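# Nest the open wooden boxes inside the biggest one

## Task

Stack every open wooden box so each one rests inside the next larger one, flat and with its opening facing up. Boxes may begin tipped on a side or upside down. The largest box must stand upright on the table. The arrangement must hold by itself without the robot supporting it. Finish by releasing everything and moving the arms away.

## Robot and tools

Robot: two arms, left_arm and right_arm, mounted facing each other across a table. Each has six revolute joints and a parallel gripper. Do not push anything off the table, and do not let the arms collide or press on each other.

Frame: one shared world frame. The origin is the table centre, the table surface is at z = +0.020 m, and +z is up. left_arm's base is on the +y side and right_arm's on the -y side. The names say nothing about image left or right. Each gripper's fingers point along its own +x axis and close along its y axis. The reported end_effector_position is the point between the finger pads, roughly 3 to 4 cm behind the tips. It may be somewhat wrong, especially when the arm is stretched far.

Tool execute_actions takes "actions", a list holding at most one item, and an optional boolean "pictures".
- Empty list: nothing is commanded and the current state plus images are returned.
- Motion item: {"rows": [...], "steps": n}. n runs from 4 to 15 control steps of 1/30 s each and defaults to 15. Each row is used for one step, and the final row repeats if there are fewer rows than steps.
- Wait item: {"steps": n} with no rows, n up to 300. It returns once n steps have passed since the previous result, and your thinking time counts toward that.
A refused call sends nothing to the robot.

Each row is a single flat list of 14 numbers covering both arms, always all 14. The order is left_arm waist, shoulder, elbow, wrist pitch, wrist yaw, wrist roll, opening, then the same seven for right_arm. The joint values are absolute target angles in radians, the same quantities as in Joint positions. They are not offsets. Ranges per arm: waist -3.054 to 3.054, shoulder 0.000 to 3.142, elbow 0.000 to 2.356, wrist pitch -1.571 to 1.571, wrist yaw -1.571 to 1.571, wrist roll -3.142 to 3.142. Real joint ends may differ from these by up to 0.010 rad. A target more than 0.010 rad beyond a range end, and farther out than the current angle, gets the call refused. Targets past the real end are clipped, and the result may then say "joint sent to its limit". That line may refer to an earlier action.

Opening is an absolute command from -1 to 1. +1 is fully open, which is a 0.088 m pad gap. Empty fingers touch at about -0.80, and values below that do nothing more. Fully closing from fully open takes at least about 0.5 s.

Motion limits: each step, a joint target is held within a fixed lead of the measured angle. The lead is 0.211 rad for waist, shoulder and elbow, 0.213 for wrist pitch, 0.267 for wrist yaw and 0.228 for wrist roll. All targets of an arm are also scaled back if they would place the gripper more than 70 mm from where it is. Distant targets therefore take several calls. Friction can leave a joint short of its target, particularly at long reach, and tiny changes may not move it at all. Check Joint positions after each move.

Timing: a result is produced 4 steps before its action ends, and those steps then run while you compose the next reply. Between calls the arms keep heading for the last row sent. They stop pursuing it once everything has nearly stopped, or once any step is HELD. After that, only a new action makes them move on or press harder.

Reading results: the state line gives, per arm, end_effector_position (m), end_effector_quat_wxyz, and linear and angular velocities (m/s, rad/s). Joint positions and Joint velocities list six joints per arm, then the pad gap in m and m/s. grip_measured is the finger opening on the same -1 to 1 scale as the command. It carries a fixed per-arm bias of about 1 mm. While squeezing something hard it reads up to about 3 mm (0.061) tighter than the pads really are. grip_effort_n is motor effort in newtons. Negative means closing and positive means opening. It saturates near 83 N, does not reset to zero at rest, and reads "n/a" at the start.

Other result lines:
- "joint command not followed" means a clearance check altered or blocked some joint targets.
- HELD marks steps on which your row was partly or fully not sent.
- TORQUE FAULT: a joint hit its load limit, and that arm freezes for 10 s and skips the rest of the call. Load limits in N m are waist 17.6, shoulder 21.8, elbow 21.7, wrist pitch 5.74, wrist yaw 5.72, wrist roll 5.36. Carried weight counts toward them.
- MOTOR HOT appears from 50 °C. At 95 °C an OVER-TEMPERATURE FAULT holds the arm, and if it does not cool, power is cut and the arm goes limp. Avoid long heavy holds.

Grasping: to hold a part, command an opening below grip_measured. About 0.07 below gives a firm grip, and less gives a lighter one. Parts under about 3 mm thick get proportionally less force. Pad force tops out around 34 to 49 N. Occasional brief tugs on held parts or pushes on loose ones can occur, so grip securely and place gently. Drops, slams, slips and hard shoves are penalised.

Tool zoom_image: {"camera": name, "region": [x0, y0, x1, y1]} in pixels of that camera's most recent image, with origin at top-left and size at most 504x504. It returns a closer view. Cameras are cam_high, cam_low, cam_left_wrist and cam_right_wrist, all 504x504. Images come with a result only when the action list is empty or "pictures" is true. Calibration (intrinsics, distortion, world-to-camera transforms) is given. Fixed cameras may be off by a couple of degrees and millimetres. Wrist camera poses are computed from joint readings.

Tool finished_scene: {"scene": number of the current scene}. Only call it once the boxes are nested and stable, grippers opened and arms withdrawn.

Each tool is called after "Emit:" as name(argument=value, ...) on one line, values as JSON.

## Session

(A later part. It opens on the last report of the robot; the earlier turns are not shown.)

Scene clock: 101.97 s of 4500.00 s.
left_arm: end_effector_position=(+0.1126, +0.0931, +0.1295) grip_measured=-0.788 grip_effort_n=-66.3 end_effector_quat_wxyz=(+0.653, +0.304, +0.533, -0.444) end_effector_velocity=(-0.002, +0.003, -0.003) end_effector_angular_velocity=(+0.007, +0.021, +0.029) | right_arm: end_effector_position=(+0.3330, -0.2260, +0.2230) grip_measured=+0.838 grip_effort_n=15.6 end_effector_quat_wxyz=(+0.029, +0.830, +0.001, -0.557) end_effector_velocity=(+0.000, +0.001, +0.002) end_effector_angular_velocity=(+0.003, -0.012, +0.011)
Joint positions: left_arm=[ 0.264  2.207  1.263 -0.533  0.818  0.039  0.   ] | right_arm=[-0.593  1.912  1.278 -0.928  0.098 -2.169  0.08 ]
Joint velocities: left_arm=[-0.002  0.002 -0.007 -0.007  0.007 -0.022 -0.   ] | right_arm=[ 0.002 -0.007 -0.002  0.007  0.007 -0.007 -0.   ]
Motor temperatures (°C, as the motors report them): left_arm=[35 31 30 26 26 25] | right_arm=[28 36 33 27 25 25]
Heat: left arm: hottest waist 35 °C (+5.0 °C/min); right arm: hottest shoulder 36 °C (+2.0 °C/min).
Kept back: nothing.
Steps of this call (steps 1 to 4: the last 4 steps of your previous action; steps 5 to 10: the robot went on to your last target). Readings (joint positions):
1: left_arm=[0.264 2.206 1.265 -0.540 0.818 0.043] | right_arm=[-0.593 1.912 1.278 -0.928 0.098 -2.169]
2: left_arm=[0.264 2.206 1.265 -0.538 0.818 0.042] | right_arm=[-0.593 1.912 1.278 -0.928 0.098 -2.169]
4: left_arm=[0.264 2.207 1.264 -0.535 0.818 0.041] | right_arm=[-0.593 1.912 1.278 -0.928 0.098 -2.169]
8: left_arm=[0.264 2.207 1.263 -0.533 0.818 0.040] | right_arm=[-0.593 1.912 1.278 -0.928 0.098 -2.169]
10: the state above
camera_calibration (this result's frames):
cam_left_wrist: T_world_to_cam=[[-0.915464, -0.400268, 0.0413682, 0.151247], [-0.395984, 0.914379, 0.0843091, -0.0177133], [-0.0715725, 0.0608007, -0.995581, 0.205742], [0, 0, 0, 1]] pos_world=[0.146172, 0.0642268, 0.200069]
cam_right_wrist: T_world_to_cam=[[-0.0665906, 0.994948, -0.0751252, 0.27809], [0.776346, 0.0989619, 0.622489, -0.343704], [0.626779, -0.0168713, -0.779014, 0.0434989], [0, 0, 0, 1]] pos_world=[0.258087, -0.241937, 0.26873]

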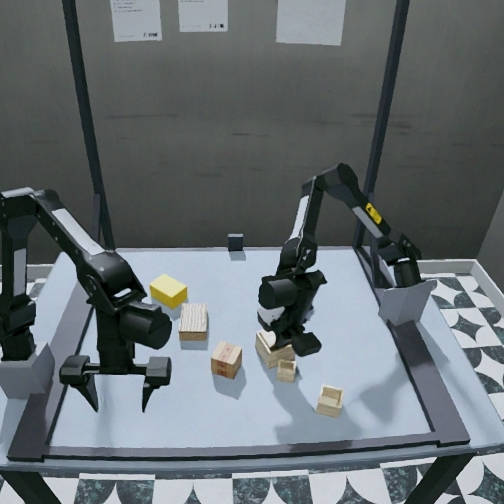

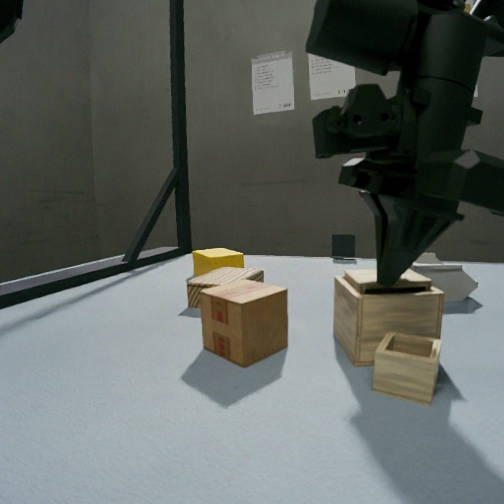

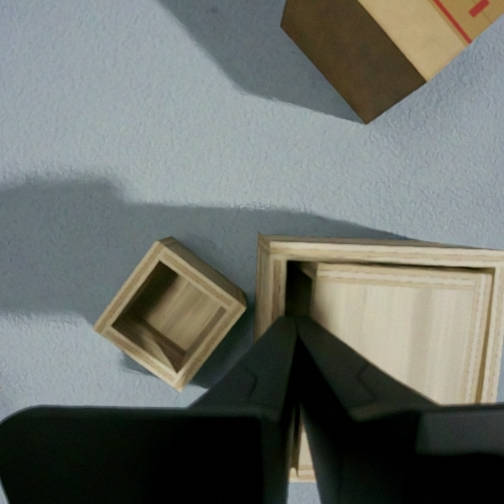

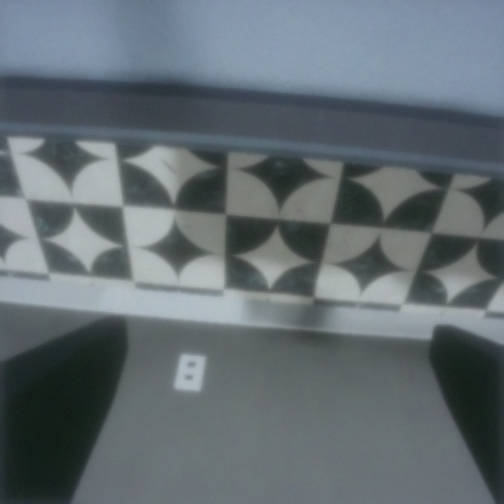

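Aligned with gap. Descend gently ~1.2 cm.

Emit:
execute_actions(actions=[{"rows":[[0.255,2.225,1.255,-0.515,0.816,0.03,-0.8,-0.593,1.912,1.278,-0.928,0.098,-2.169,0.84],[0.25,2.227,1.25,-0.5,0.815,0.022,-0.8,-0.593,1.912,1.278,-0.928,0.098,-2.169,0.84],[0.245,2.229,1.245,-0.485,0.815,0.015,-0.8,-0.593,1.912,1.278,-0.928,0.098,-2.169,0.84],[0.24,2.23,1.238,-0.472,0.814,0.008,-0.8,-0.593,1.912,1.278,-0.928,0.098,-2.169,0.84]],"steps":15}])

Emit:
execute_actions(actions=[{"steps":8}], pictures=true)

Scene clock: 102.50 s of 4500.00 s.
left_arm: end_effector_position=(+0.1137, +0.0911, +0.1221) grip_measured=-0.788 grip_effort_n=-65.8 end_effector_quat_wxyz=(+0.655, +0.304, +0.529, -0.446) end_effector_velocity=(+0.002, +0.004, -0.002) end_effector_angular_velocity=(+0.011, -0.008, +0.041) | right_arm: end_effector_position=(+0.3330, -0.2260, +0.2230) grip_measured=+0.838 grip_effort_n=15.6 end_effector_quat_wxyz=(+0.029, +0.830, +0.001, -0.557) end_effector_velocity=(+0.002, -0.000, +0.001) end_effector_angular_velocity=(+0.000, -0.010, +0.005)
Joint positions: left_arm=[ 0.25   2.216  1.247 -0.48   0.816  0.013  0.   ] | right_arm=[-0.593  1.912  1.278 -0.928  0.098 -2.169  0.08 ]
Joint velocities: left_arm=[-0.002 -0.002 -0.012  0.007 -0.022 -0.037 -0.   ] | right_arm=[-0.002 -0.002 -0.002  0.007  0.007 -0.007  0.   ]
Motor temperatures (°C, as the motors report them): left_arm=[35 31 30 26 26 25] | right_arm=[28 36 33 27 25 25]
Heat: left arm: hottest waist 35 °C (+5.0 °C/min); right arm: hottest shoulder 36 °C (+2.0 °C/min).
Steps of this call (steps 1 to 5: the robot went on to your last target; steps 6 to 16: the first 11 steps of this action). Readings (joint positions):
6: left_arm=[0.262 2.209 1.262 -0.531 0.818 0.038] | right_arm=[-0.593 1.912 1.278 -0.928 0.098 -2.169]
7: left_arm=[0.261 2.210 1.261 -0.525 0.818 0.036] | right_arm=[-0.593 1.912 1.278 -0.928 0.098 -2.169]
9: left_arm=[0.257 2.213 1.257 -0.508 0.818 0.028] | right_arm=[-0.593 1.912 1.278 -0.928 0.098 -2.169]
13: left_arm=[0.250 2.216 1.249 -0.485 0.816 0.017] | right_arm=[-0.593 1.912 1.278 -0.928 0.098 -2.169]
16: the state above

Scene clock: 102.77 s of 4500.00 s.
left_arm: end_effector_position=(+0.1139, +0.0911, +0.1219) grip_measured=-0.788 grip_effort_n=-66.3 end_effector_quat_wxyz=(+0.655, +0.303, +0.529, -0.446) end_effector_velocity=(-0.002, +0.002, -0.002) end_effector_angular_velocity=(+0.005, +0.019, +0.025) | right_arm: end_effector_position=(+0.3330, -0.2260, +0.2230) grip_measured=+0.838 grip_effort_n=15.1 end_effector_quat_wxyz=(+0.029, +0.830, +0.001, -0.557) end_effector_velocity=(-0.001, -0.002, -0.000) end_effector_angular_velocity=(+0.001, +0.010, -0.010)
Joint positions: left_arm=[ 0.25   2.216  1.246 -0.477  0.816  0.011  0.   ] | right_arm=[-0.593  1.912  1.278 -0.928  0.098 -2.169  0.08 ]
Joint velocities: left_arm=[-0.002  0.002 -0.002 -0.007  0.007 -0.022  0.   ] | right_arm=[-0.002 -0.002 -0.002 -0.007 -0.007  0.007 -0.   ]
Motor temperatures (°C, as the motors report them): left_arm=[35 31 30 26 26 25] | right_arm=[28 36 33 27 25 25]
Heat: left arm: hottest waist 35 °C (+5.0 °C/min); right arm: hottest shoulder 36 °C (+2.0 °C/min).
Kept back: nothing.
Steps of this call (steps 1 to 4: the last 4 steps of your previous action; steps 5 to 8: the robot went on to your last target). Readings (joint positions):
1: left_arm=[0.250 2.216 1.247 -0.480 0.816 0.013] | right_arm=[-0.593 1.912 1.278 -0.928 0.098 -2.169]
2: left_arm=[0.250 2.216 1.247 -0.479 0.816 0.012] | right_arm=[-0.593 1.912 1.278 -0.928 0.098 -2.169]
4: left_arm=[0.250 2.216 1.246 -0.478 0.816 0.012] | right_arm=[-0.593 1.912 1.278 -0.928 0.098 -2.169]
8: the state above
camera_calibration (this result's frames):
cam_left_wrist: T_world_to_cam=[[-0.916394, -0.398298, 0.0397607, 0.152096], [-0.394829, 0.915784, 0.0738272, -0.0136602], [-0.0658174, 0.0519561, -0.996478, 0.198699], [0, 0, 0, 1]] pos_world=[0.147064, 0.0627656, 0.19296]
cam_right_wrist: T_world_to_cam=[[-0.0665906, 0.994948, -0.0751252, 0.27809], [0.776346, 0.0989619, 0.622489, -0.343704], [0.626779, -0.0168713, -0.779014, 0.0434989], [0, 0, 0, 1]] pos_world=[0.258087, -0.241937, 0.26873]

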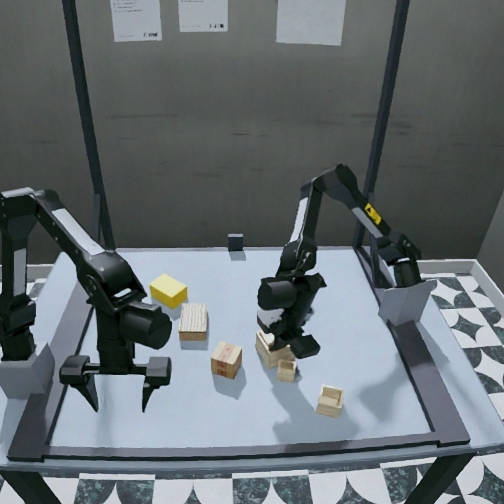

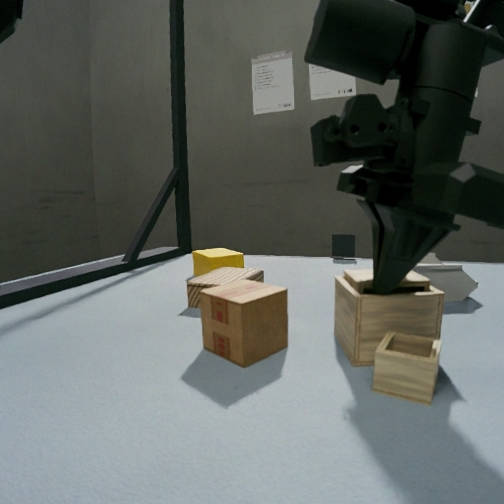

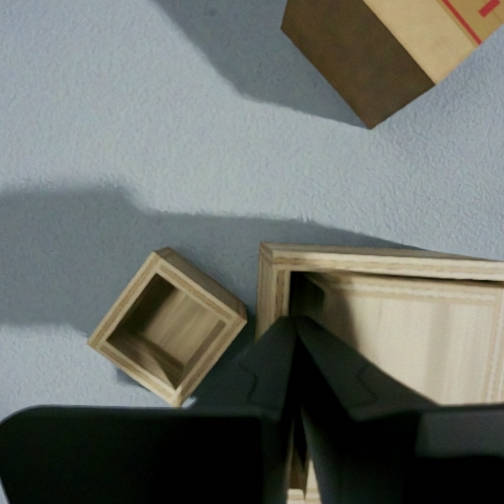

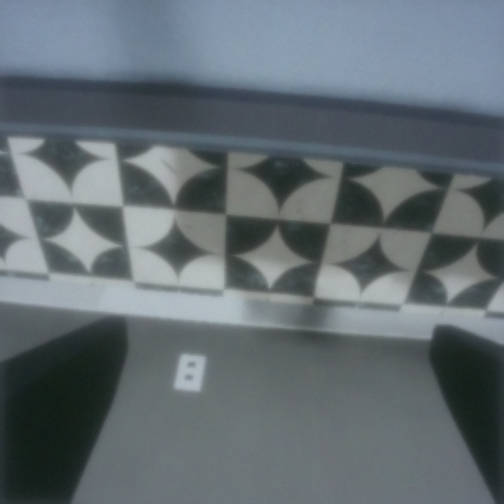

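Emit:
execute_actions(actions=[{"rows":[[0.28,2.2,1.27,-0.56,0.82,0.05,-0.8,-0.593,1.912,1.278,-0.928,0.098,-2.169,0.84],[0.28,2.2,1.27,-0.56,0.82,0.05,-0.8,-0.593,1.912,1.278,-0.928,0.098,-2.169,0.84],[0.28,2.2,1.27,-0.56,0.82,0.05,-0.8,-0.593,1.912,1.278,-0.928,0.098,-2.169,0.84],[0.28,2.2,1.27,-0.56,0.82,0.05,-0.8,-0.593,1.912,1.278,-0.928,0.098,-2.169,0.84],[0.28,2.2,1.27,-0.56,0.82,0.05,-0.8,-0.593,1.912,1.278,-0.928,0.098,-2.169,0.84],[0.4,2.2,1.27,-0.56,0.9,0.05,-0.8,-0.593,1.912,1.278,-0.928,0.098,-2.169,0.84],[0.4,2.2,1.27,-0.56,0.9,0.05,-0.8,-0.593,1.912,1.278,-0.928,0.098,-2.169,0.84],[0.4,2.2,1.27,-0.56,0.9,0.05,-0.8,-0.593,1.912,1.278,-0.928,0.098,-2.169,0.84],[0.42,2.2,1.27,-0.56,1.1,0.05,-0.8,-0.593,1.912,1.278,-0.928,0.098,-2.169,0.84]],"steps":15}])

Emit:
execute_actions(actions=[{"steps":15}], pictures=true)

Scene clock: 103.57 s of 4500.00 s.
left_arm: end_effector_position=(+0.1234, +0.1003, +0.1610) grip_measured=-0.788 grip_effort_n=-66.3 end_effector_quat_wxyz=(+0.652, +0.216, +0.548, -0.477) end_effector_velocity=(+0.029, -0.000, +0.205) end_effector_angular_velocity=(-0.865, +0.577, +0.152) | right_arm: end_effector_position=(+0.3330, -0.2260, +0.2230) grip_measured=+0.838 grip_effort_n=14.7 end_effector_quat_wxyz=(+0.029, +0.830, +0.001, -0.557) end_effector_velocity=(-0.000, -0.006, +0.002) end_effector_angular_velocity=(-0.013, +0.003, -0.019)
Joint positions: left_arm=[ 0.381  2.215  1.26  -0.554  0.978  0.044  0.   ] | right_arm=[-0.593  1.912  1.278 -0.928  0.098 -2.169  0.08 ]
Joint velocities: left_arm=[ 0.579 -0.042  0.027 -0.066  0.916  0.007 -0.   ] | right_arm=[-0.007 -0.007 -0.002 -0.022  0.007  0.007  0.   ]
Motor temperatures (°C, as the motors report them): left_arm=[35 31 30 26 26 25] | right_arm=[28 36 33 27 25 25]
Heat: left arm: hottest waist 35 °C (+4.0 °C/min); right arm: hottest shoulder 36 °C (+2.0 °C/min).
Steps of this call (steps 1 to 13: the robot went on to your last target; steps 14 to 24: the first 11 steps of this action). Readings (joint positions):
14: left_arm=[0.251 2.216 1.247 -0.482 0.816 0.013] | right_arm=[-0.593 1.912 1.278 -0.928 0.098 -2.169]
15: left_arm=[0.254 2.216 1.251 -0.498 0.816 0.020] | right_arm=[-0.593 1.912 1.278 -0.928 0.098 -2.169]
17: left_arm=[0.261 2.216 1.254 -0.526 0.816 0.031] | right_arm=[-0.593 1.912 1.278 -0.928 0.098 -2.169]
21: left_arm=[0.308 2.216 1.256 -0.549 0.858 0.042] | right_arm=[-0.593 1.912 1.278 -0.928 0.098 -2.169]
24: the state above

Scene clock: 104.07 s of 4500.00 s.
left_arm: end_effector_position=(+0.1175, +0.0957, +0.1773) grip_measured=-0.788 grip_effort_n=-66.3 end_effector_quat_wxyz=(+0.635, +0.172, +0.551, -0.513) end_effector_velocity=(-0.003, -0.002, -0.000) end_effector_angular_velocity=(-0.011, +0.019, -0.004) | right_arm: end_effector_position=(+0.3330, -0.2260, +0.2230) grip_measured=+0.838 grip_effort_n=14.7 end_effector_quat_wxyz=(+0.029, +0.830, +0.001, -0.557) end_effector_velocity=(-0.001, -0.006, -0.002) end_effector_angular_velocity=(-0.022, +0.008, -0.017)
Joint positions: left_arm=[ 0.416  2.212  1.263 -0.559  1.094  0.047  0.   ] | right_arm=[-0.593  1.912  1.278 -0.928  0.098 -2.169  0.08 ]
Joint velocities: left_arm=[-0.002  0.002 -0.002  0.007  0.022 -0.007 -0.   ] | right_arm=[-0.002  0.002 -0.002 -0.022  0.007  0.007 -0.   ]
Motor temperatures (°C, as the motors report them): left_arm=[35 31 30 26 26 25] | right_arm=[28 36 33 27 25 25]
Heat: left arm: hottest waist 35 °C (+4.1 °C/min); right arm: hottest shoulder 36 °C (+2.0 °C/min).
Kept back: nothing.
Steps of this call (steps 1 to 4: the last 4 steps of your previous action; steps 5 to 15: the robot went on to your last target). Readings (joint positions):
1: left_arm=[0.398 2.214 1.261 -0.554 1.006 0.045] | right_arm=[-0.593 1.912 1.278 -0.928 0.098 -2.169]
2: left_arm=[0.409 2.213 1.262 -0.554 1.027 0.045] | right_arm=[-0.593 1.912 1.278 -0.928 0.098 -2.169]
4: left_arm=[0.417 2.212 1.263 -0.556 1.056 0.046] | right_arm=[-0.593 1.912 1.278 -0.928 0.098 -2.169]
8: left_arm=[0.416 2.212 1.263 -0.558 1.082 0.047] | right_arm=[-0.593 1.912 1.278 -0.928 0.098 -2.169]
15: the state above
camera_calibration (this result's frames):
cam_left_wrist: T_world_to_cam=[[-0.860714, -0.402906, 0.311187, 0.100823], [-0.433496, 0.90055, -0.0330296, 0.00443983], [-0.266932, -0.163327, -0.949775, 0.289824], [0, 0, 0, 1]] pos_world=[0.166068, 0.0839601, 0.24404]
cam_right_wrist: T_world_to_cam=[[-0.0665906, 0.994948, -0.0751252, 0.27809], [0.776346, 0.0989619, 0.622489, -0.343704], [0.626779, -0.0168713, -0.779014, 0.0434989], [0, 0, 0, 1]] pos_world=[0.258087, -0.241937, 0.26873]

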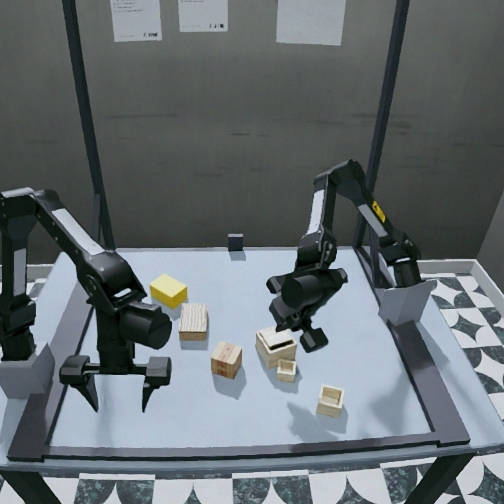

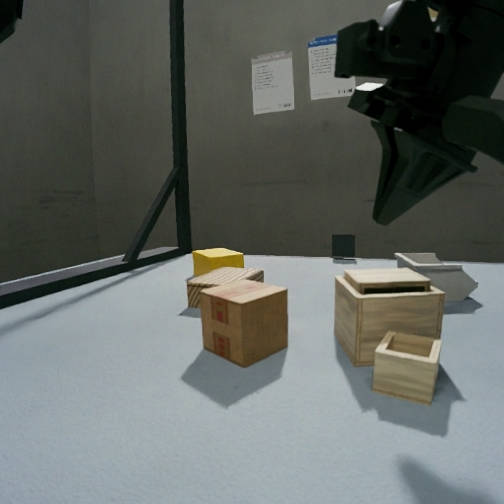

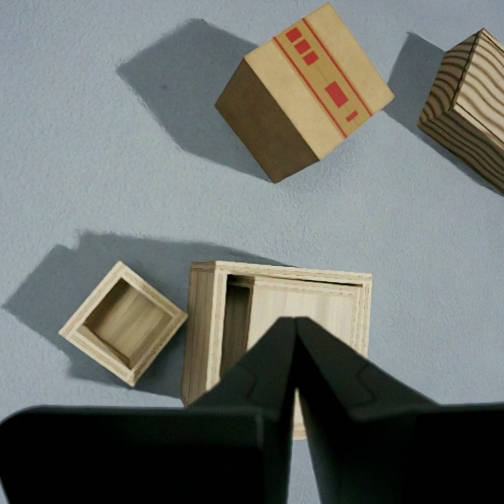

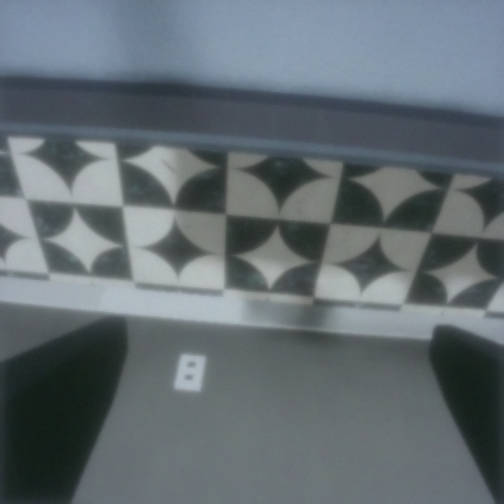

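Emit:
execute_actions(actions=[{"rows":[[0.39,2.24,1.225,-0.465,1.087,0.0,-0.8,-0.593,1.912,1.278,-0.928,0.098,-2.169,0.84],[0.39,2.24,1.225,-0.465,1.087,0.0,-0.8,-0.593,1.912,1.278,-0.928,0.098,-2.169,0.84],[0.39,2.24,1.225,-0.465,1.087,0.0,-0.8,-0.593,1.912,1.278,-0.928,0.098,-2.169,0.84],[0.36,2.262,1.186,-0.37,1.08,-0.05,-0.8,-0.593,1.912,1.278,-0.928,0.098,-2.169,0.84]],"steps":15}])

Emit:
execute_actions(actions=[{"steps":10}], pictures=true)

Scene clock: 104.73 s of 4500.00 s.
left_arm: end_effector_position=(+0.1179, +0.0970, +0.1421) grip_measured=-0.788 grip_effort_n=-66.3 end_effector_quat_wxyz=(+0.631, +0.177, +0.559, -0.508) end_effector_velocity=(+0.001, +0.011, -0.035) end_effector_angular_velocity=(+0.034, +0.036, +0.045) | right_arm: end_effector_position=(+0.3330, -0.2260, +0.2230) grip_measured=+0.838 grip_effort_n=15.1 end_effector_quat_wxyz=(+0.029, +0.830, +0.001, -0.557) end_effector_velocity=(-0.002, -0.003, -0.001) end_effector_angular_velocity=(-0.022, +0.018, +0.014)
Joint positions: left_arm=[ 0.359  2.252  1.195 -0.391  1.084 -0.038  0.   ] | right_arm=[-0.593  1.912  1.278 -0.928  0.098 -2.169  0.08 ]
Joint velocities: left_arm=[-0.042  0.046 -0.076  0.139 -0.007 -0.095 -0.   ] | right_arm=[-0.002  0.002  0.002 -0.022 -0.007 -0.022 -0.   ]
Motor temperatures (°C, as the motors report them): left_arm=[35 31 30 26 26 25] | right_arm=[28 36 33 27 25 25]
Heat: left arm: hottest waist 35 °C (+4.0 °C/min); right arm: hottest shoulder 36 °C (+2.0 °C/min).
Steps of this call (steps 1 to 9: the robot went on to your last target; steps 10 to 20: the first 11 steps of this action). Readings (joint positions):
10: left_arm=[0.416 2.212 1.261 -0.551 1.096 0.044] | right_arm=[-0.593 1.912 1.278 -0.928 0.098 -2.169]
11: left_arm=[0.413 2.212 1.256 -0.529 1.096 0.036] | right_arm=[-0.593 1.912 1.278 -0.928 0.098 -2.169]
13: left_arm=[0.404 2.217 1.244 -0.490 1.095 0.015] | right_arm=[-0.593 1.912 1.278 -0.928 0.098 -2.169]
17: left_arm=[0.371 2.240 1.210 -0.412 1.087 -0.026] | right_arm=[-0.593 1.912 1.278 -0.928 0.098 -2.169]
20: the state above

Scene clock: 105.07 s of 4500.00 s.
left_arm: end_effector_position=(+0.1190, +0.0963, +0.1418) grip_measured=-0.788 grip_effort_n=-66.3 end_effector_quat_wxyz=(+0.632, +0.177, +0.556, -0.510) end_effector_velocity=(+0.001, -0.000, -0.003) end_effector_angular_velocity=(+0.016, -0.004, +0.030) | right_arm: end_effector_position=(+0.3330, -0.2260, +0.2230) grip_measured=+0.838 grip_effort_n=15.1 end_effector_quat_wxyz=(+0.029, +0.830, +0.001, -0.557) end_effector_velocity=(-0.005, -0.003, -0.000) end_effector_angular_velocity=(-0.005, +0.028, +0.004)
Joint positions: left_arm=[ 0.359  2.253  1.192 -0.373  1.084 -0.046  0.   ] | right_arm=[-0.593  1.912  1.278 -0.928  0.098 -2.169  0.08 ]
Joint velocities: left_arm=[-0.007 -0.002 -0.002  0.007 -0.022 -0.037 -0.   ] | right_arm=[-0.002 -0.007 -0.002 -0.022 -0.022 -0.007 -0.   ]
Motor temperatures (°C, as the motors report them): left_arm=[35 31 30 26 26 25] | right_arm=[28 36 33 27 25 25]
Heat: left arm: hottest waist 35 °C (+4.1 °C/min); right arm: hottest shoulder 36 °C (+2.0 °C/min).
Kept back: nothing.
Steps of this call (steps 1 to 4: the last 4 steps of your previous action; steps 5 to 10: the robot went on to your last target). Readings (joint positions):
1: left_arm=[0.359 2.253 1.194 -0.386 1.084 -0.040] | right_arm=[-0.593 1.912 1.278 -0.928 0.098 -2.169]
2: left_arm=[0.359 2.253 1.193 -0.383 1.084 -0.042] | right_arm=[-0.593 1.912 1.278 -0.928 0.098 -2.169]
4: left_arm=[0.359 2.253 1.193 -0.377 1.084 -0.044] | right_arm=[-0.593 1.912 1.278 -0.928 0.098 -2.169]
8: left_arm=[0.359 2.253 1.192 -0.374 1.084 -0.046] | right_arm=[-0.593 1.912 1.278 -0.928 0.098 -2.169]
10: the state above
camera_calibration (this result's frames):
cam_left_wrist: T_world_to_cam=[[-0.860111, -0.406163, 0.308611, 0.114], [-0.43165, 0.901898, -0.0160378, 0.000599227], [-0.271822, -0.147006, -0.951053, 0.255756], [0, 0, 0, 1]] pos_world=[0.167831, 0.0833597, 0.208065]
cam_right_wrist: T_world_to_cam=[[-0.0665906, 0.994948, -0.0751252, 0.27809], [0.776346, 0.0989619, 0.622489, -0.343704], [0.626779, -0.0168713, -0.779014, 0.0434989], [0, 0, 0, 1]] pos_world=[0.258087, -0.241937, 0.26873]

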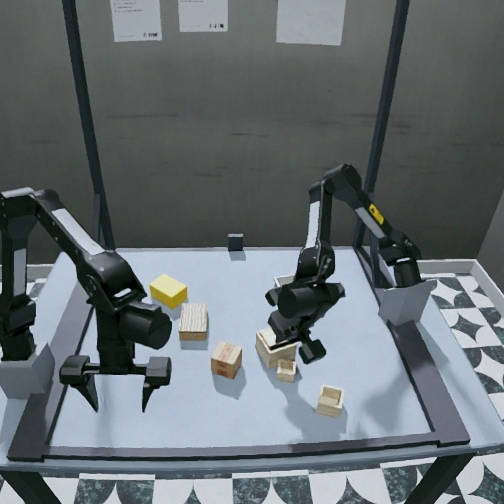

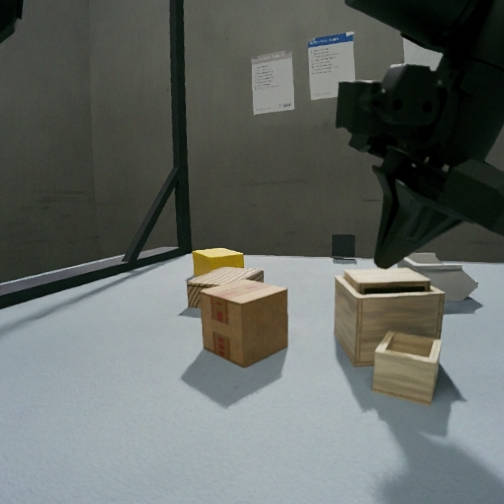

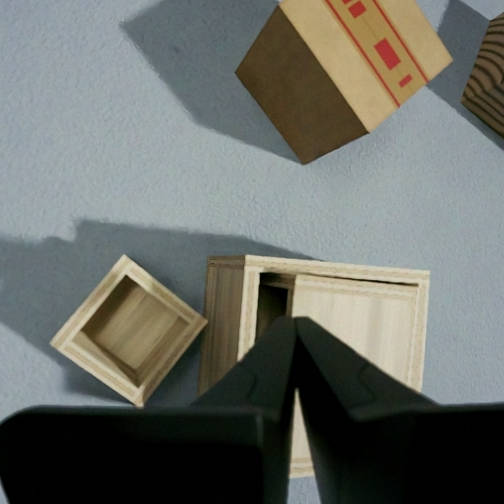

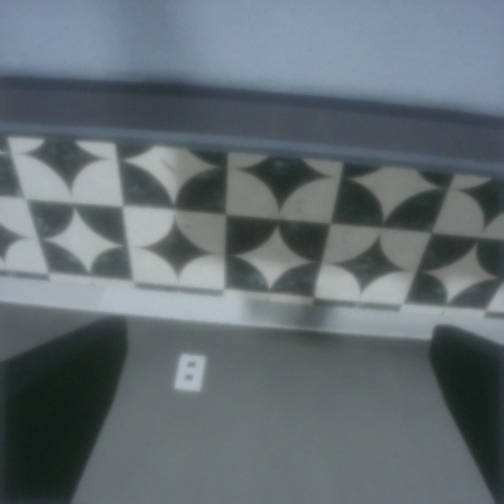

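Emit:
execute_actions(actions=[{"rows":[[0.345,2.27,1.175,-0.33,1.08,-0.07,-0.8,-0.593,1.912,1.278,-0.928,0.098,-2.169,0.84],[0.34,2.275,1.165,-0.31,1.08,-0.08,-0.8,-0.593,1.912,1.278,-0.928,0.098,-2.169,0.84],[0.33,2.28,1.155,-0.285,1.078,-0.092,-0.8,-0.593,1.912,1.278,-0.928,0.098,-2.169,0.84],[0.322,2.284,1.148,-0.27,1.077,-0.1,-0.8,-0.593,1.912,1.278,-0.928,0.098,-2.169,0.84]],"steps":15}])

Emit:
execute_actions(actions=[{"steps":10}], pictures=true)

Scene clock: 105.60 s of 4500.00 s.
left_arm: end_effector_position=(+0.1178, +0.0960, +0.1257) grip_measured=-0.788 grip_effort_n=-66.3 end_effector_quat_wxyz=(+0.630, +0.179, +0.557, -0.511) end_effector_velocity=(-0.003, -0.001, -0.009) end_effector_angular_velocity=(+0.004, +0.002, +0.008) | right_arm: end_effector_position=(+0.3330, -0.2260, +0.2230) grip_measured=+0.838 grip_effort_n=15.6 end_effector_quat_wxyz=(+0.029, +0.830, +0.001, -0.557) end_effector_velocity=(-0.001, -0.002, -0.000) end_effector_angular_velocity=(-0.004, +0.010, +0.004)
Joint positions: left_arm=[ 0.329  2.271  1.158 -0.279  1.081 -0.093  0.   ] | right_arm=[-0.593  1.912  1.278 -0.928  0.098 -2.169  0.08 ]
Joint velocities: left_arm=[-0.022  0.002 -0.027  0.066 -0.007 -0.051 -0.   ] | right_arm=[-0.002 -0.002 -0.002 -0.007 -0.007 -0.007 -0.   ]
Motor temperatures (°C, as the motors report them): left_arm=[35 31 30 26 26 25] | right_arm=[28 36 33 27 25 25]
Heat: left arm: hottest waist 35 °C (+4.0 °C/min); right arm: hottest shoulder 36 °C (+2.0 °C/min).
Steps of this call (steps 1 to 5: the robot went on to your last target; steps 6 to 16: the first 11 steps of this action). Readings (joint positions):
6: left_arm=[0.358 2.253 1.191 -0.367 1.084 -0.049] | right_arm=[-0.593 1.912 1.278 -0.928 0.098 -2.169]
7: left_arm=[0.357 2.254 1.187 -0.355 1.084 -0.055] | right_arm=[-0.593 1.912 1.278 -0.928 0.098 -2.169]
9: left_arm=[0.350 2.258 1.178 -0.325 1.083 -0.069] | right_arm=[-0.593 1.912 1.278 -0.928 0.098 -2.169]
13: left_arm=[0.330 2.270 1.161 -0.289 1.081 -0.088] | right_arm=[-0.593 1.912 1.278 -0.928 0.098 -2.169]
16: the state above

Scene clock: 105.93 s of 4500.00 s.
left_arm: end_effector_position=(+0.1181, +0.0960, +0.1255) grip_measured=-0.788 grip_effort_n=-66.3 end_effector_quat_wxyz=(+0.630, +0.179, +0.556, -0.511) end_effector_velocity=(+0.002, +0.004, -0.004) end_effector_angular_velocity=(+0.023, +0.002, +0.036) | right_arm: end_effector_position=(+0.3330, -0.2260, +0.2230) grip_measured=+0.838 grip_effort_n=14.2 end_effector_quat_wxyz=(+0.029, +0.830, +0.001, -0.557) end_effector_velocity=(-0.000, -0.004, -0.003) end_effector_angular_velocity=(-0.005, +0.015, -0.017)
Joint positions: left_arm=[ 0.329  2.271  1.155 -0.272  1.08  -0.097  0.   ] | right_arm=[-0.593  1.912  1.278 -0.928  0.098 -2.169  0.08 ]
Joint velocities: left_arm=[-0.002  0.002 -0.007 -0.007 -0.022 -0.022 -0.   ] | right_arm=[-0.007  0.002 -0.007 -0.007 -0.007  0.007  0.   ]
Motor temperatures (°C, as the motors report them): left_arm=[35 31 30 26 26 25] | right_arm=[28 36 33 27 25 25]
Heat: left arm: hottest waist 35 °C (+4.0 °C/min); right arm: hottest shoulder 36 °C (+2.0 °C/min).
Kept back: nothing.
Steps of this call (steps 1 to 4: the last 4 steps of your previous action; steps 5 to 10: the robot went on to your last target). Readings (joint positions):
1: left_arm=[0.329 2.271 1.158 -0.277 1.081 -0.094] | right_arm=[-0.593 1.912 1.278 -0.928 0.098 -2.169]
2: left_arm=[0.329 2.271 1.157 -0.276 1.080 -0.095] | right_arm=[-0.593 1.912 1.278 -0.928 0.098 -2.169]
4: left_arm=[0.329 2.271 1.156 -0.274 1.080 -0.096] | right_arm=[-0.593 1.912 1.278 -0.928 0.098 -2.169]
8: left_arm=[0.329 2.271 1.156 -0.272 1.080 -0.096] | right_arm=[-0.593 1.912 1.278 -0.928 0.098 -2.169]
10: the state above
camera_calibration (this result's frames):
cam_left_wrist: T_world_to_cam=[[-0.862515, -0.401559, 0.307925, 0.118091], [-0.426275, 0.904477, -0.0145086, -0.000890206], [-0.272685, -0.143775, -0.9513, 0.239866], [0, 0, 0, 1]] pos_world=[0.166884, 0.0827123, 0.191808]
cam_right_wrist: T_world_to_cam=[[-0.0665906, 0.994948, -0.0751252, 0.27809], [0.776346, 0.0989619, 0.622489, -0.343704], [0.626779, -0.0168713, -0.779014, 0.0434989], [0, 0, 0, 1]] pos_world=[0.258087, -0.241937, 0.26873]

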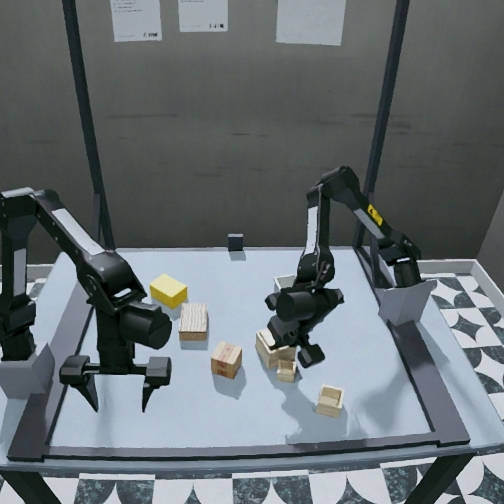

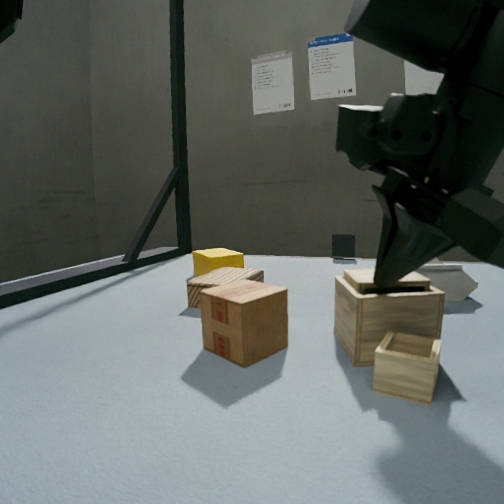

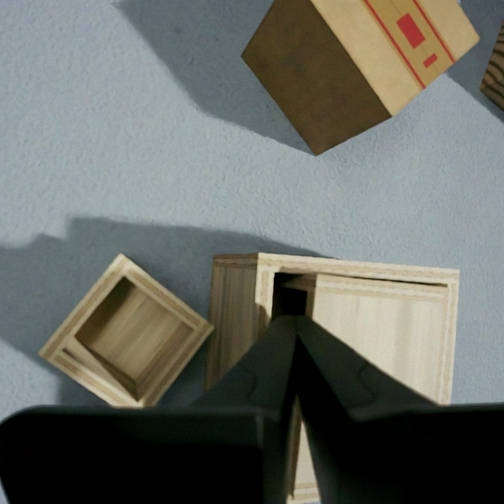

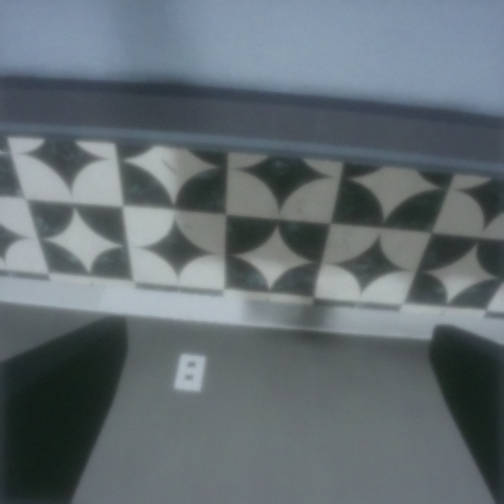

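Emit:
execute_actions(actions=[{"rows":[[0.32,2.275,1.15,-0.26,1.08,-0.103,-0.8,-0.593,1.912,1.278,-0.928,0.098,-2.169,0.84],[0.31,2.278,1.145,-0.25,1.08,-0.108,-0.8,-0.593,1.912,1.278,-0.928,0.098,-2.169,0.84],[0.3,2.28,1.14,-0.24,1.08,-0.113,-0.8,-0.593,1.912,1.278,-0.928,0.098,-2.169,0.84],[0.29,2.28,1.14,-0.24,1.08,-0.113,-0.8,-0.593,1.912,1.278,-0.928,0.098,-2.169,0.84],[0.28,2.28,1.14,-0.24,1.08,-0.113,-0.8,-0.593,1.912,1.278,-0.928,0.098,-2.169,0.84],[0.272,2.28,1.14,-0.24,1.08,-0.113,-0.8,-0.593,1.912,1.278,-0.928,0.098,-2.169,0.84]],"steps":15}])

Emit:
execute_actions(actions=[{"steps":10}], pictures=true)

Scene clock: 106.53 s of 4500.00 s.
left_arm: end_effector_position=(+0.1053, +0.0909, +0.1118) grip_measured=-0.788 grip_effort_n=-66.3 end_effector_quat_wxyz=(+0.617, +0.195, +0.560, -0.517) end_effector_velocity=(-0.001, -0.003, -0.004) end_effector_angular_velocity=(+0.008, -0.023, -0.013) | right_arm: end_effector_position=(+0.3330, -0.2260, +0.2230) grip_measured=+0.838 grip_effort_n=14.7 end_effector_quat_wxyz=(+0.029, +0.830, +0.001, -0.557) end_effector_velocity=(+0.003, -0.005, +0.001) end_effector_angular_velocity=(-0.003, -0.002, -0.022)
Joint positions: left_arm=[ 0.28   2.271  1.147 -0.244  1.079 -0.108  0.   ] | right_arm=[-0.593  1.912  1.278 -0.928  0.098 -2.169  0.08 ]
Joint velocities: left_arm=[-0.017 -0.002 -0.002  0.022 -0.022 -0.007 -0.   ] | right_arm=[-0.012 -0.002 -0.002 -0.007  0.007  0.007  0.   ]
Motor temperatures (°C, as the motors report them): left_arm=[35 31 30 26 26 25] | right_arm=[28 36 33 27 25 25]
Heat: left arm: hottest waist 35 °C (+4.0 °C/min); right arm: hottest shoulder 36 °C (+2.0 °C/min).
Steps of this call (steps 1 to 7: the robot went on to your last target; steps 8 to 18: the first 11 steps of this action). Readings (joint positions):
8: left_arm=[0.329 2.271 1.155 -0.271 1.080 -0.097] | right_arm=[-0.593 1.912 1.278 -0.928 0.098 -2.169]
9: left_arm=[0.329 2.271 1.155 -0.267 1.080 -0.099] | right_arm=[-0.593 1.912 1.278 -0.928 0.098 -2.169]
11: left_arm=[0.321 2.271 1.152 -0.257 1.080 -0.103] | right_arm=[-0.593 1.912 1.278 -0.928 0.098 -2.169]
15: left_arm=[0.291 2.271 1.148 -0.247 1.079 -0.107] | right_arm=[-0.593 1.912 1.278 -0.928 0.098 -2.169]
18: the state above

Scene clock: 106.87 s of 4500.00 s.
left_arm: end_effector_position=(+0.1052, +0.0908, +0.1117) grip_measured=-0.788 grip_effort_n=-66.3 end_effector_quat_wxyz=(+0.617, +0.195, +0.560, -0.517) end_effector_velocity=(-0.001, +0.003, -0.004) end_effector_angular_velocity=(+0.029, +0.003, +0.036) | right_arm: end_effector_position=(+0.3330, -0.2260, +0.2230) grip_measured=+0.838 grip_effort_n=15.1 end_effector_quat_wxyz=(+0.029, +0.830, +0.001, -0.557) end_effector_velocity=(+0.001, +0.001, -0.001) end_effector_angular_velocity=(+0.004, +0.005, +0.006)
Joint positions: left_arm=[ 0.279  2.271  1.147 -0.243  1.08  -0.109  0.   ] | right_arm=[-0.593  1.912  1.278 -0.928  0.098 -2.169  0.08 ]
Joint velocities: left_arm=[-0.007 -0.002 -0.002 -0.022 -0.022 -0.022 -0.   ] | right_arm=[-0.002  0.002 -0.002  0.007 -0.007 -0.007 -0.   ]
Motor temperatures (°C, as the motors report them): left_arm=[35 31 30 26 26 25] | right_arm=[28 36 33 27 25 25]
Heat: left arm: hottest waist 35 °C (+4.0 °C/min); right arm: hottest shoulder 36 °C (+2.0 °C/min).
Kept back: nothing.
Steps of this call (steps 1 to 4: the last 4 steps of your previous action; steps 5 to 10: the robot went on to your last target). Readings (joint positions):
1: left_arm=[0.279 2.271 1.147 -0.243 1.079 -0.109] | right_arm=[-0.593 1.912 1.278 -0.928 0.098 -2.169]
2: left_arm=[0.279 2.271 1.147 -0.243 1.080 -0.109] | right_arm=[-0.593 1.912 1.278 -0.928 0.098 -2.169]
4: left_arm=[0.279 2.271 1.147 -0.243 1.080 -0.109] | right_arm=[-0.593 1.912 1.278 -0.928 0.098 -2.169]
8: left_arm=[0.279 2.271 1.147 -0.243 1.080 -0.109] | right_arm=[-0.593 1.912 1.278 -0.928 0.098 -2.169]
10: the state above
camera_calibration (this result's frames):
cam_left_wrist: T_world_to_cam=[[-0.875647, -0.374674, 0.304732, 0.108363], [-0.390958, 0.920372, 0.00819931, -0.00957142], [-0.283539, -0.111958, -0.952403, 0.220793], [0, 0, 0, 1]] pos_world=[0.153749, 0.0741294, 0.177341]
cam_right_wrist: T_world_to_cam=[[-0.0665906, 0.994948, -0.0751252, 0.27809], [0.776346, 0.0989619, 0.622489, -0.343704], [0.626779, -0.0168713, -0.779014, 0.0434989], [0, 0, 0, 1]] pos_world=[0.258087, -0.241937, 0.26873]

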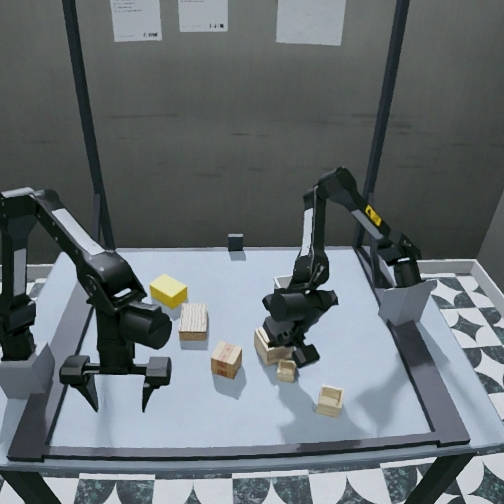

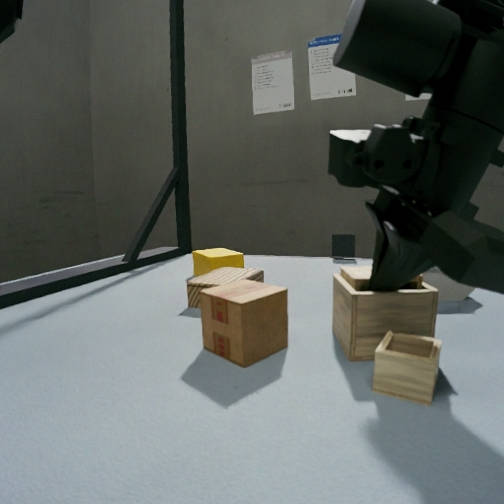

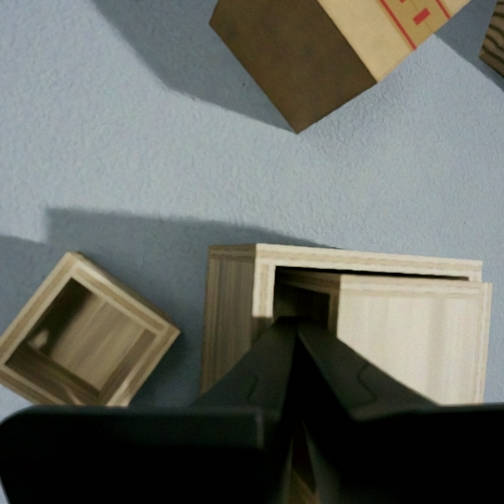

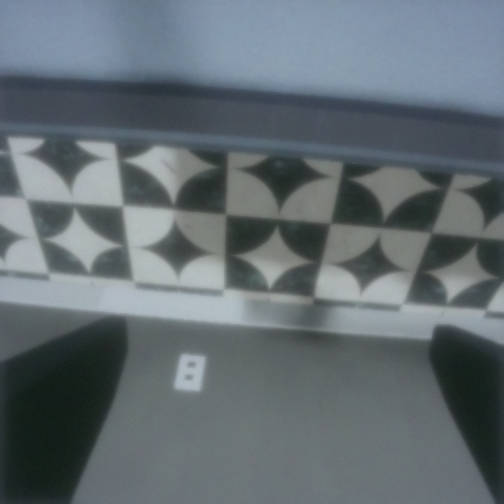

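Emit:
execute_actions(actions=[{"rows":[[0.279,2.26,1.155,-0.26,1.08,-0.1,-0.8,-0.593,1.912,1.278,-0.928,0.098,-2.169,0.84],[0.279,2.255,1.163,-0.28,1.08,-0.09,-0.8,-0.593,1.912,1.278,-0.928,0.098,-2.169,0.84],[0.279,2.25,1.171,-0.3,1.08,-0.08,-0.8,-0.593,1.912,1.278,-0.928,0.098,-2.169,0.84],[0.279,2.245,1.179,-0.32,1.08,-0.07,-0.8,-0.593,1.912,1.278,-0.928,0.098,-2.169,0.84],[0.279,2.24,1.187,-0.34,1.08,-0.06,-0.8,-0.593,1.912,1.278,-0.928,0.098,-2.169,0.84]],"steps":15}])

Emit:
execute_actions(actions=[{"steps":10}], pictures=true)

Scene clock: 107.43 s of 4500.00 s.
left_arm: end_effector_position=(+0.0999, +0.0896, +0.1171) grip_measured=-0.788 grip_effort_n=-66.3 end_effector_quat_wxyz=(+0.611, +0.201, +0.566, -0.515) end_effector_velocity=(-0.010, -0.014, +0.020) end_effector_angular_velocity=(-0.011, -0.029, -0.044) | right_arm: end_effector_position=(+0.3330, -0.2260, +0.2230) grip_measured=+0.838 grip_effort_n=14.7 end_effector_quat_wxyz=(+0.029, +0.830, +0.001, -0.557) end_effector_velocity=(-0.003, -0.004, +0.001) end_effector_angular_velocity=(-0.012, +0.015, +0.002)
Joint positions: left_arm=[ 0.279  2.259  1.175 -0.328  1.08  -0.069  0.   ] | right_arm=[-0.593  1.912  1.278 -0.928  0.098 -2.169  0.08 ]
Joint velocities: left_arm=[-0.002 -0.051  0.046 -0.081 -0.007  0.037  0.   ] | right_arm=[-0.002 -0.007 -0.002 -0.022 -0.007 -0.007 -0.   ]
Motor temperatures (°C, as the motors report them): left_arm=[35 31 30 26 26 25] | right_arm=[28 36 33 27 25 25]
Heat: left arm: hottest waist 35 °C (+3.0 °C/min); right arm: hottest shoulder 36 °C (+2.0 °C/min).
Steps of this call (steps 1 to 6: the robot went on to your last target; steps 7 to 17: the first 11 steps of this action). Readings (joint positions):
7: left_arm=[0.279 2.271 1.147 -0.242 1.080 -0.110] | right_arm=[-0.593 1.912 1.278 -0.928 0.098 -2.169]
8: left_arm=[0.279 2.271 1.147 -0.246 1.080 -0.109] | right_arm=[-0.593 1.912 1.278 -0.928 0.098 -2.169]
10: left_arm=[0.279 2.270 1.154 -0.269 1.080 -0.098] | right_arm=[-0.593 1.912 1.278 -0.928 0.098 -2.169]
14: left_arm=[0.279 2.265 1.168 -0.315 1.080 -0.075] | right_arm=[-0.593 1.912 1.278 -0.928 0.098 -2.169]
17: the state above

Scene clock: 107.77 s of 4500.00 s.
left_arm: end_effector_position=(+0.0990, +0.0887, +0.1186) grip_measured=-0.788 grip_effort_n=-66.3 end_effector_quat_wxyz=(+0.610, +0.203, +0.566, -0.516) end_effector_velocity=(-0.005, +0.003, -0.003) end_effector_angular_velocity=(+0.024, +0.030, +0.023) | right_arm: end_effector_position=(+0.3330, -0.2260, +0.2230) grip_measured=+0.838 grip_effort_n=14.7 end_effector_quat_wxyz=(+0.029, +0.830, +0.001, -0.557) end_effector_velocity=(-0.003, -0.004, -0.001) end_effector_angular_velocity=(-0.016, +0.018, +0.000)
Joint positions: left_arm=[ 0.279  2.255  1.179 -0.337  1.08  -0.064  0.   ] | right_arm=[-0.593  1.912  1.278 -0.928  0.098 -2.169  0.08 ]
Joint velocities: left_arm=[-0.007  0.002  0.002 -0.037  0.007 -0.007  0.   ] | right_arm=[-0.002 -0.002 -0.002 -0.022 -0.007 -0.007 -0.   ]
Motor temperatures (°C, as the motors report them): left_arm=[35 31 30 26 26 25] | right_arm=[28 36 33 27 25 25]
Heat: left arm: hottest waist 35 °C (+3.0 °C/min); right arm: hottest shoulder 36 °C (+2.0 °C/min).
Kept back: nothing.
Steps of this call (steps 1 to 4: the last 4 steps of your previous action; steps 5 to 10: the robot went on to your last target). Readings (joint positions):
1: left_arm=[0.279 2.257 1.176 -0.330 1.080 -0.067] | right_arm=[-0.593 1.912 1.278 -0.928 0.098 -2.169]
2: left_arm=[0.279 2.256 1.177 -0.332 1.080 -0.066] | right_arm=[-0.593 1.912 1.278 -0.928 0.098 -2.169]
4: left_arm=[0.279 2.255 1.178 -0.334 1.080 -0.065] | right_arm=[-0.593 1.912 1.278 -0.928 0.098 -2.169]
8: left_arm=[0.279 2.255 1.179 -0.337 1.080 -0.064] | right_arm=[-0.593 1.912 1.278 -0.928 0.098 -2.169]
10: the state above
camera_calibration (this result's frames):
cam_left_wrist: T_world_to_cam=[[-0.878504, -0.370221, 0.301939, 0.100318], [-0.380157, 0.924513, 0.0275028, -0.013838], [-0.289328, -0.0906228, -0.952931, 0.224116], [0, 0, 0, 1]] pos_world=[0.147713, 0.0702434, 0.183658]
cam_right_wrist: T_world_to_cam=[[-0.0665906, 0.994948, -0.0751252, 0.27809], [0.776346, 0.0989619, 0.622489, -0.343704], [0.626779, -0.0168713, -0.779014, 0.0434989], [0, 0, 0, 1]] pos_world=[0.258087, -0.241937, 0.26873]

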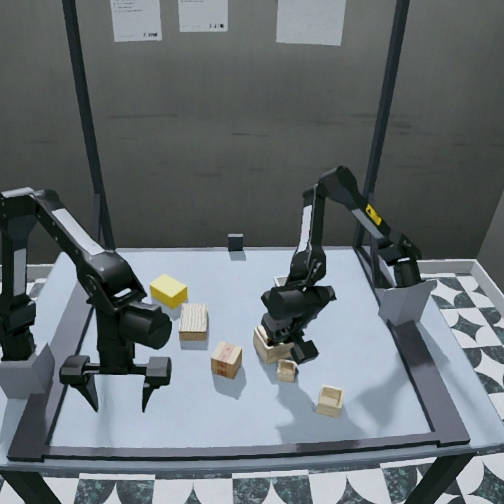

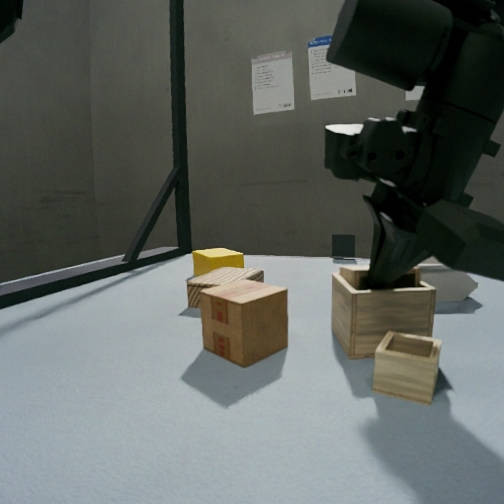

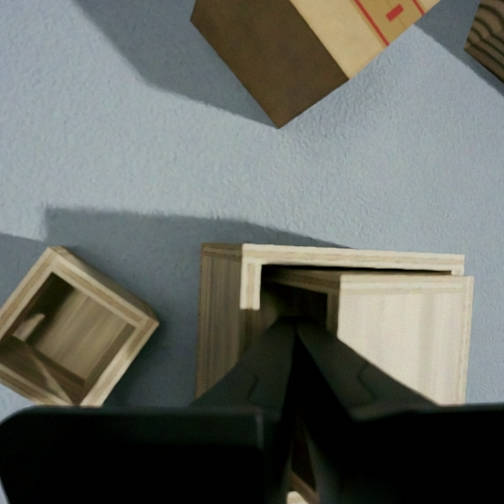

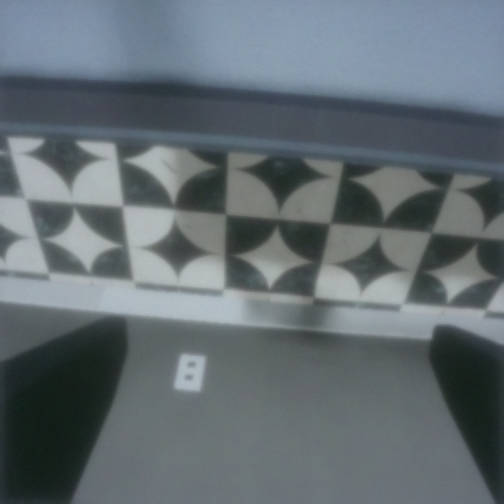

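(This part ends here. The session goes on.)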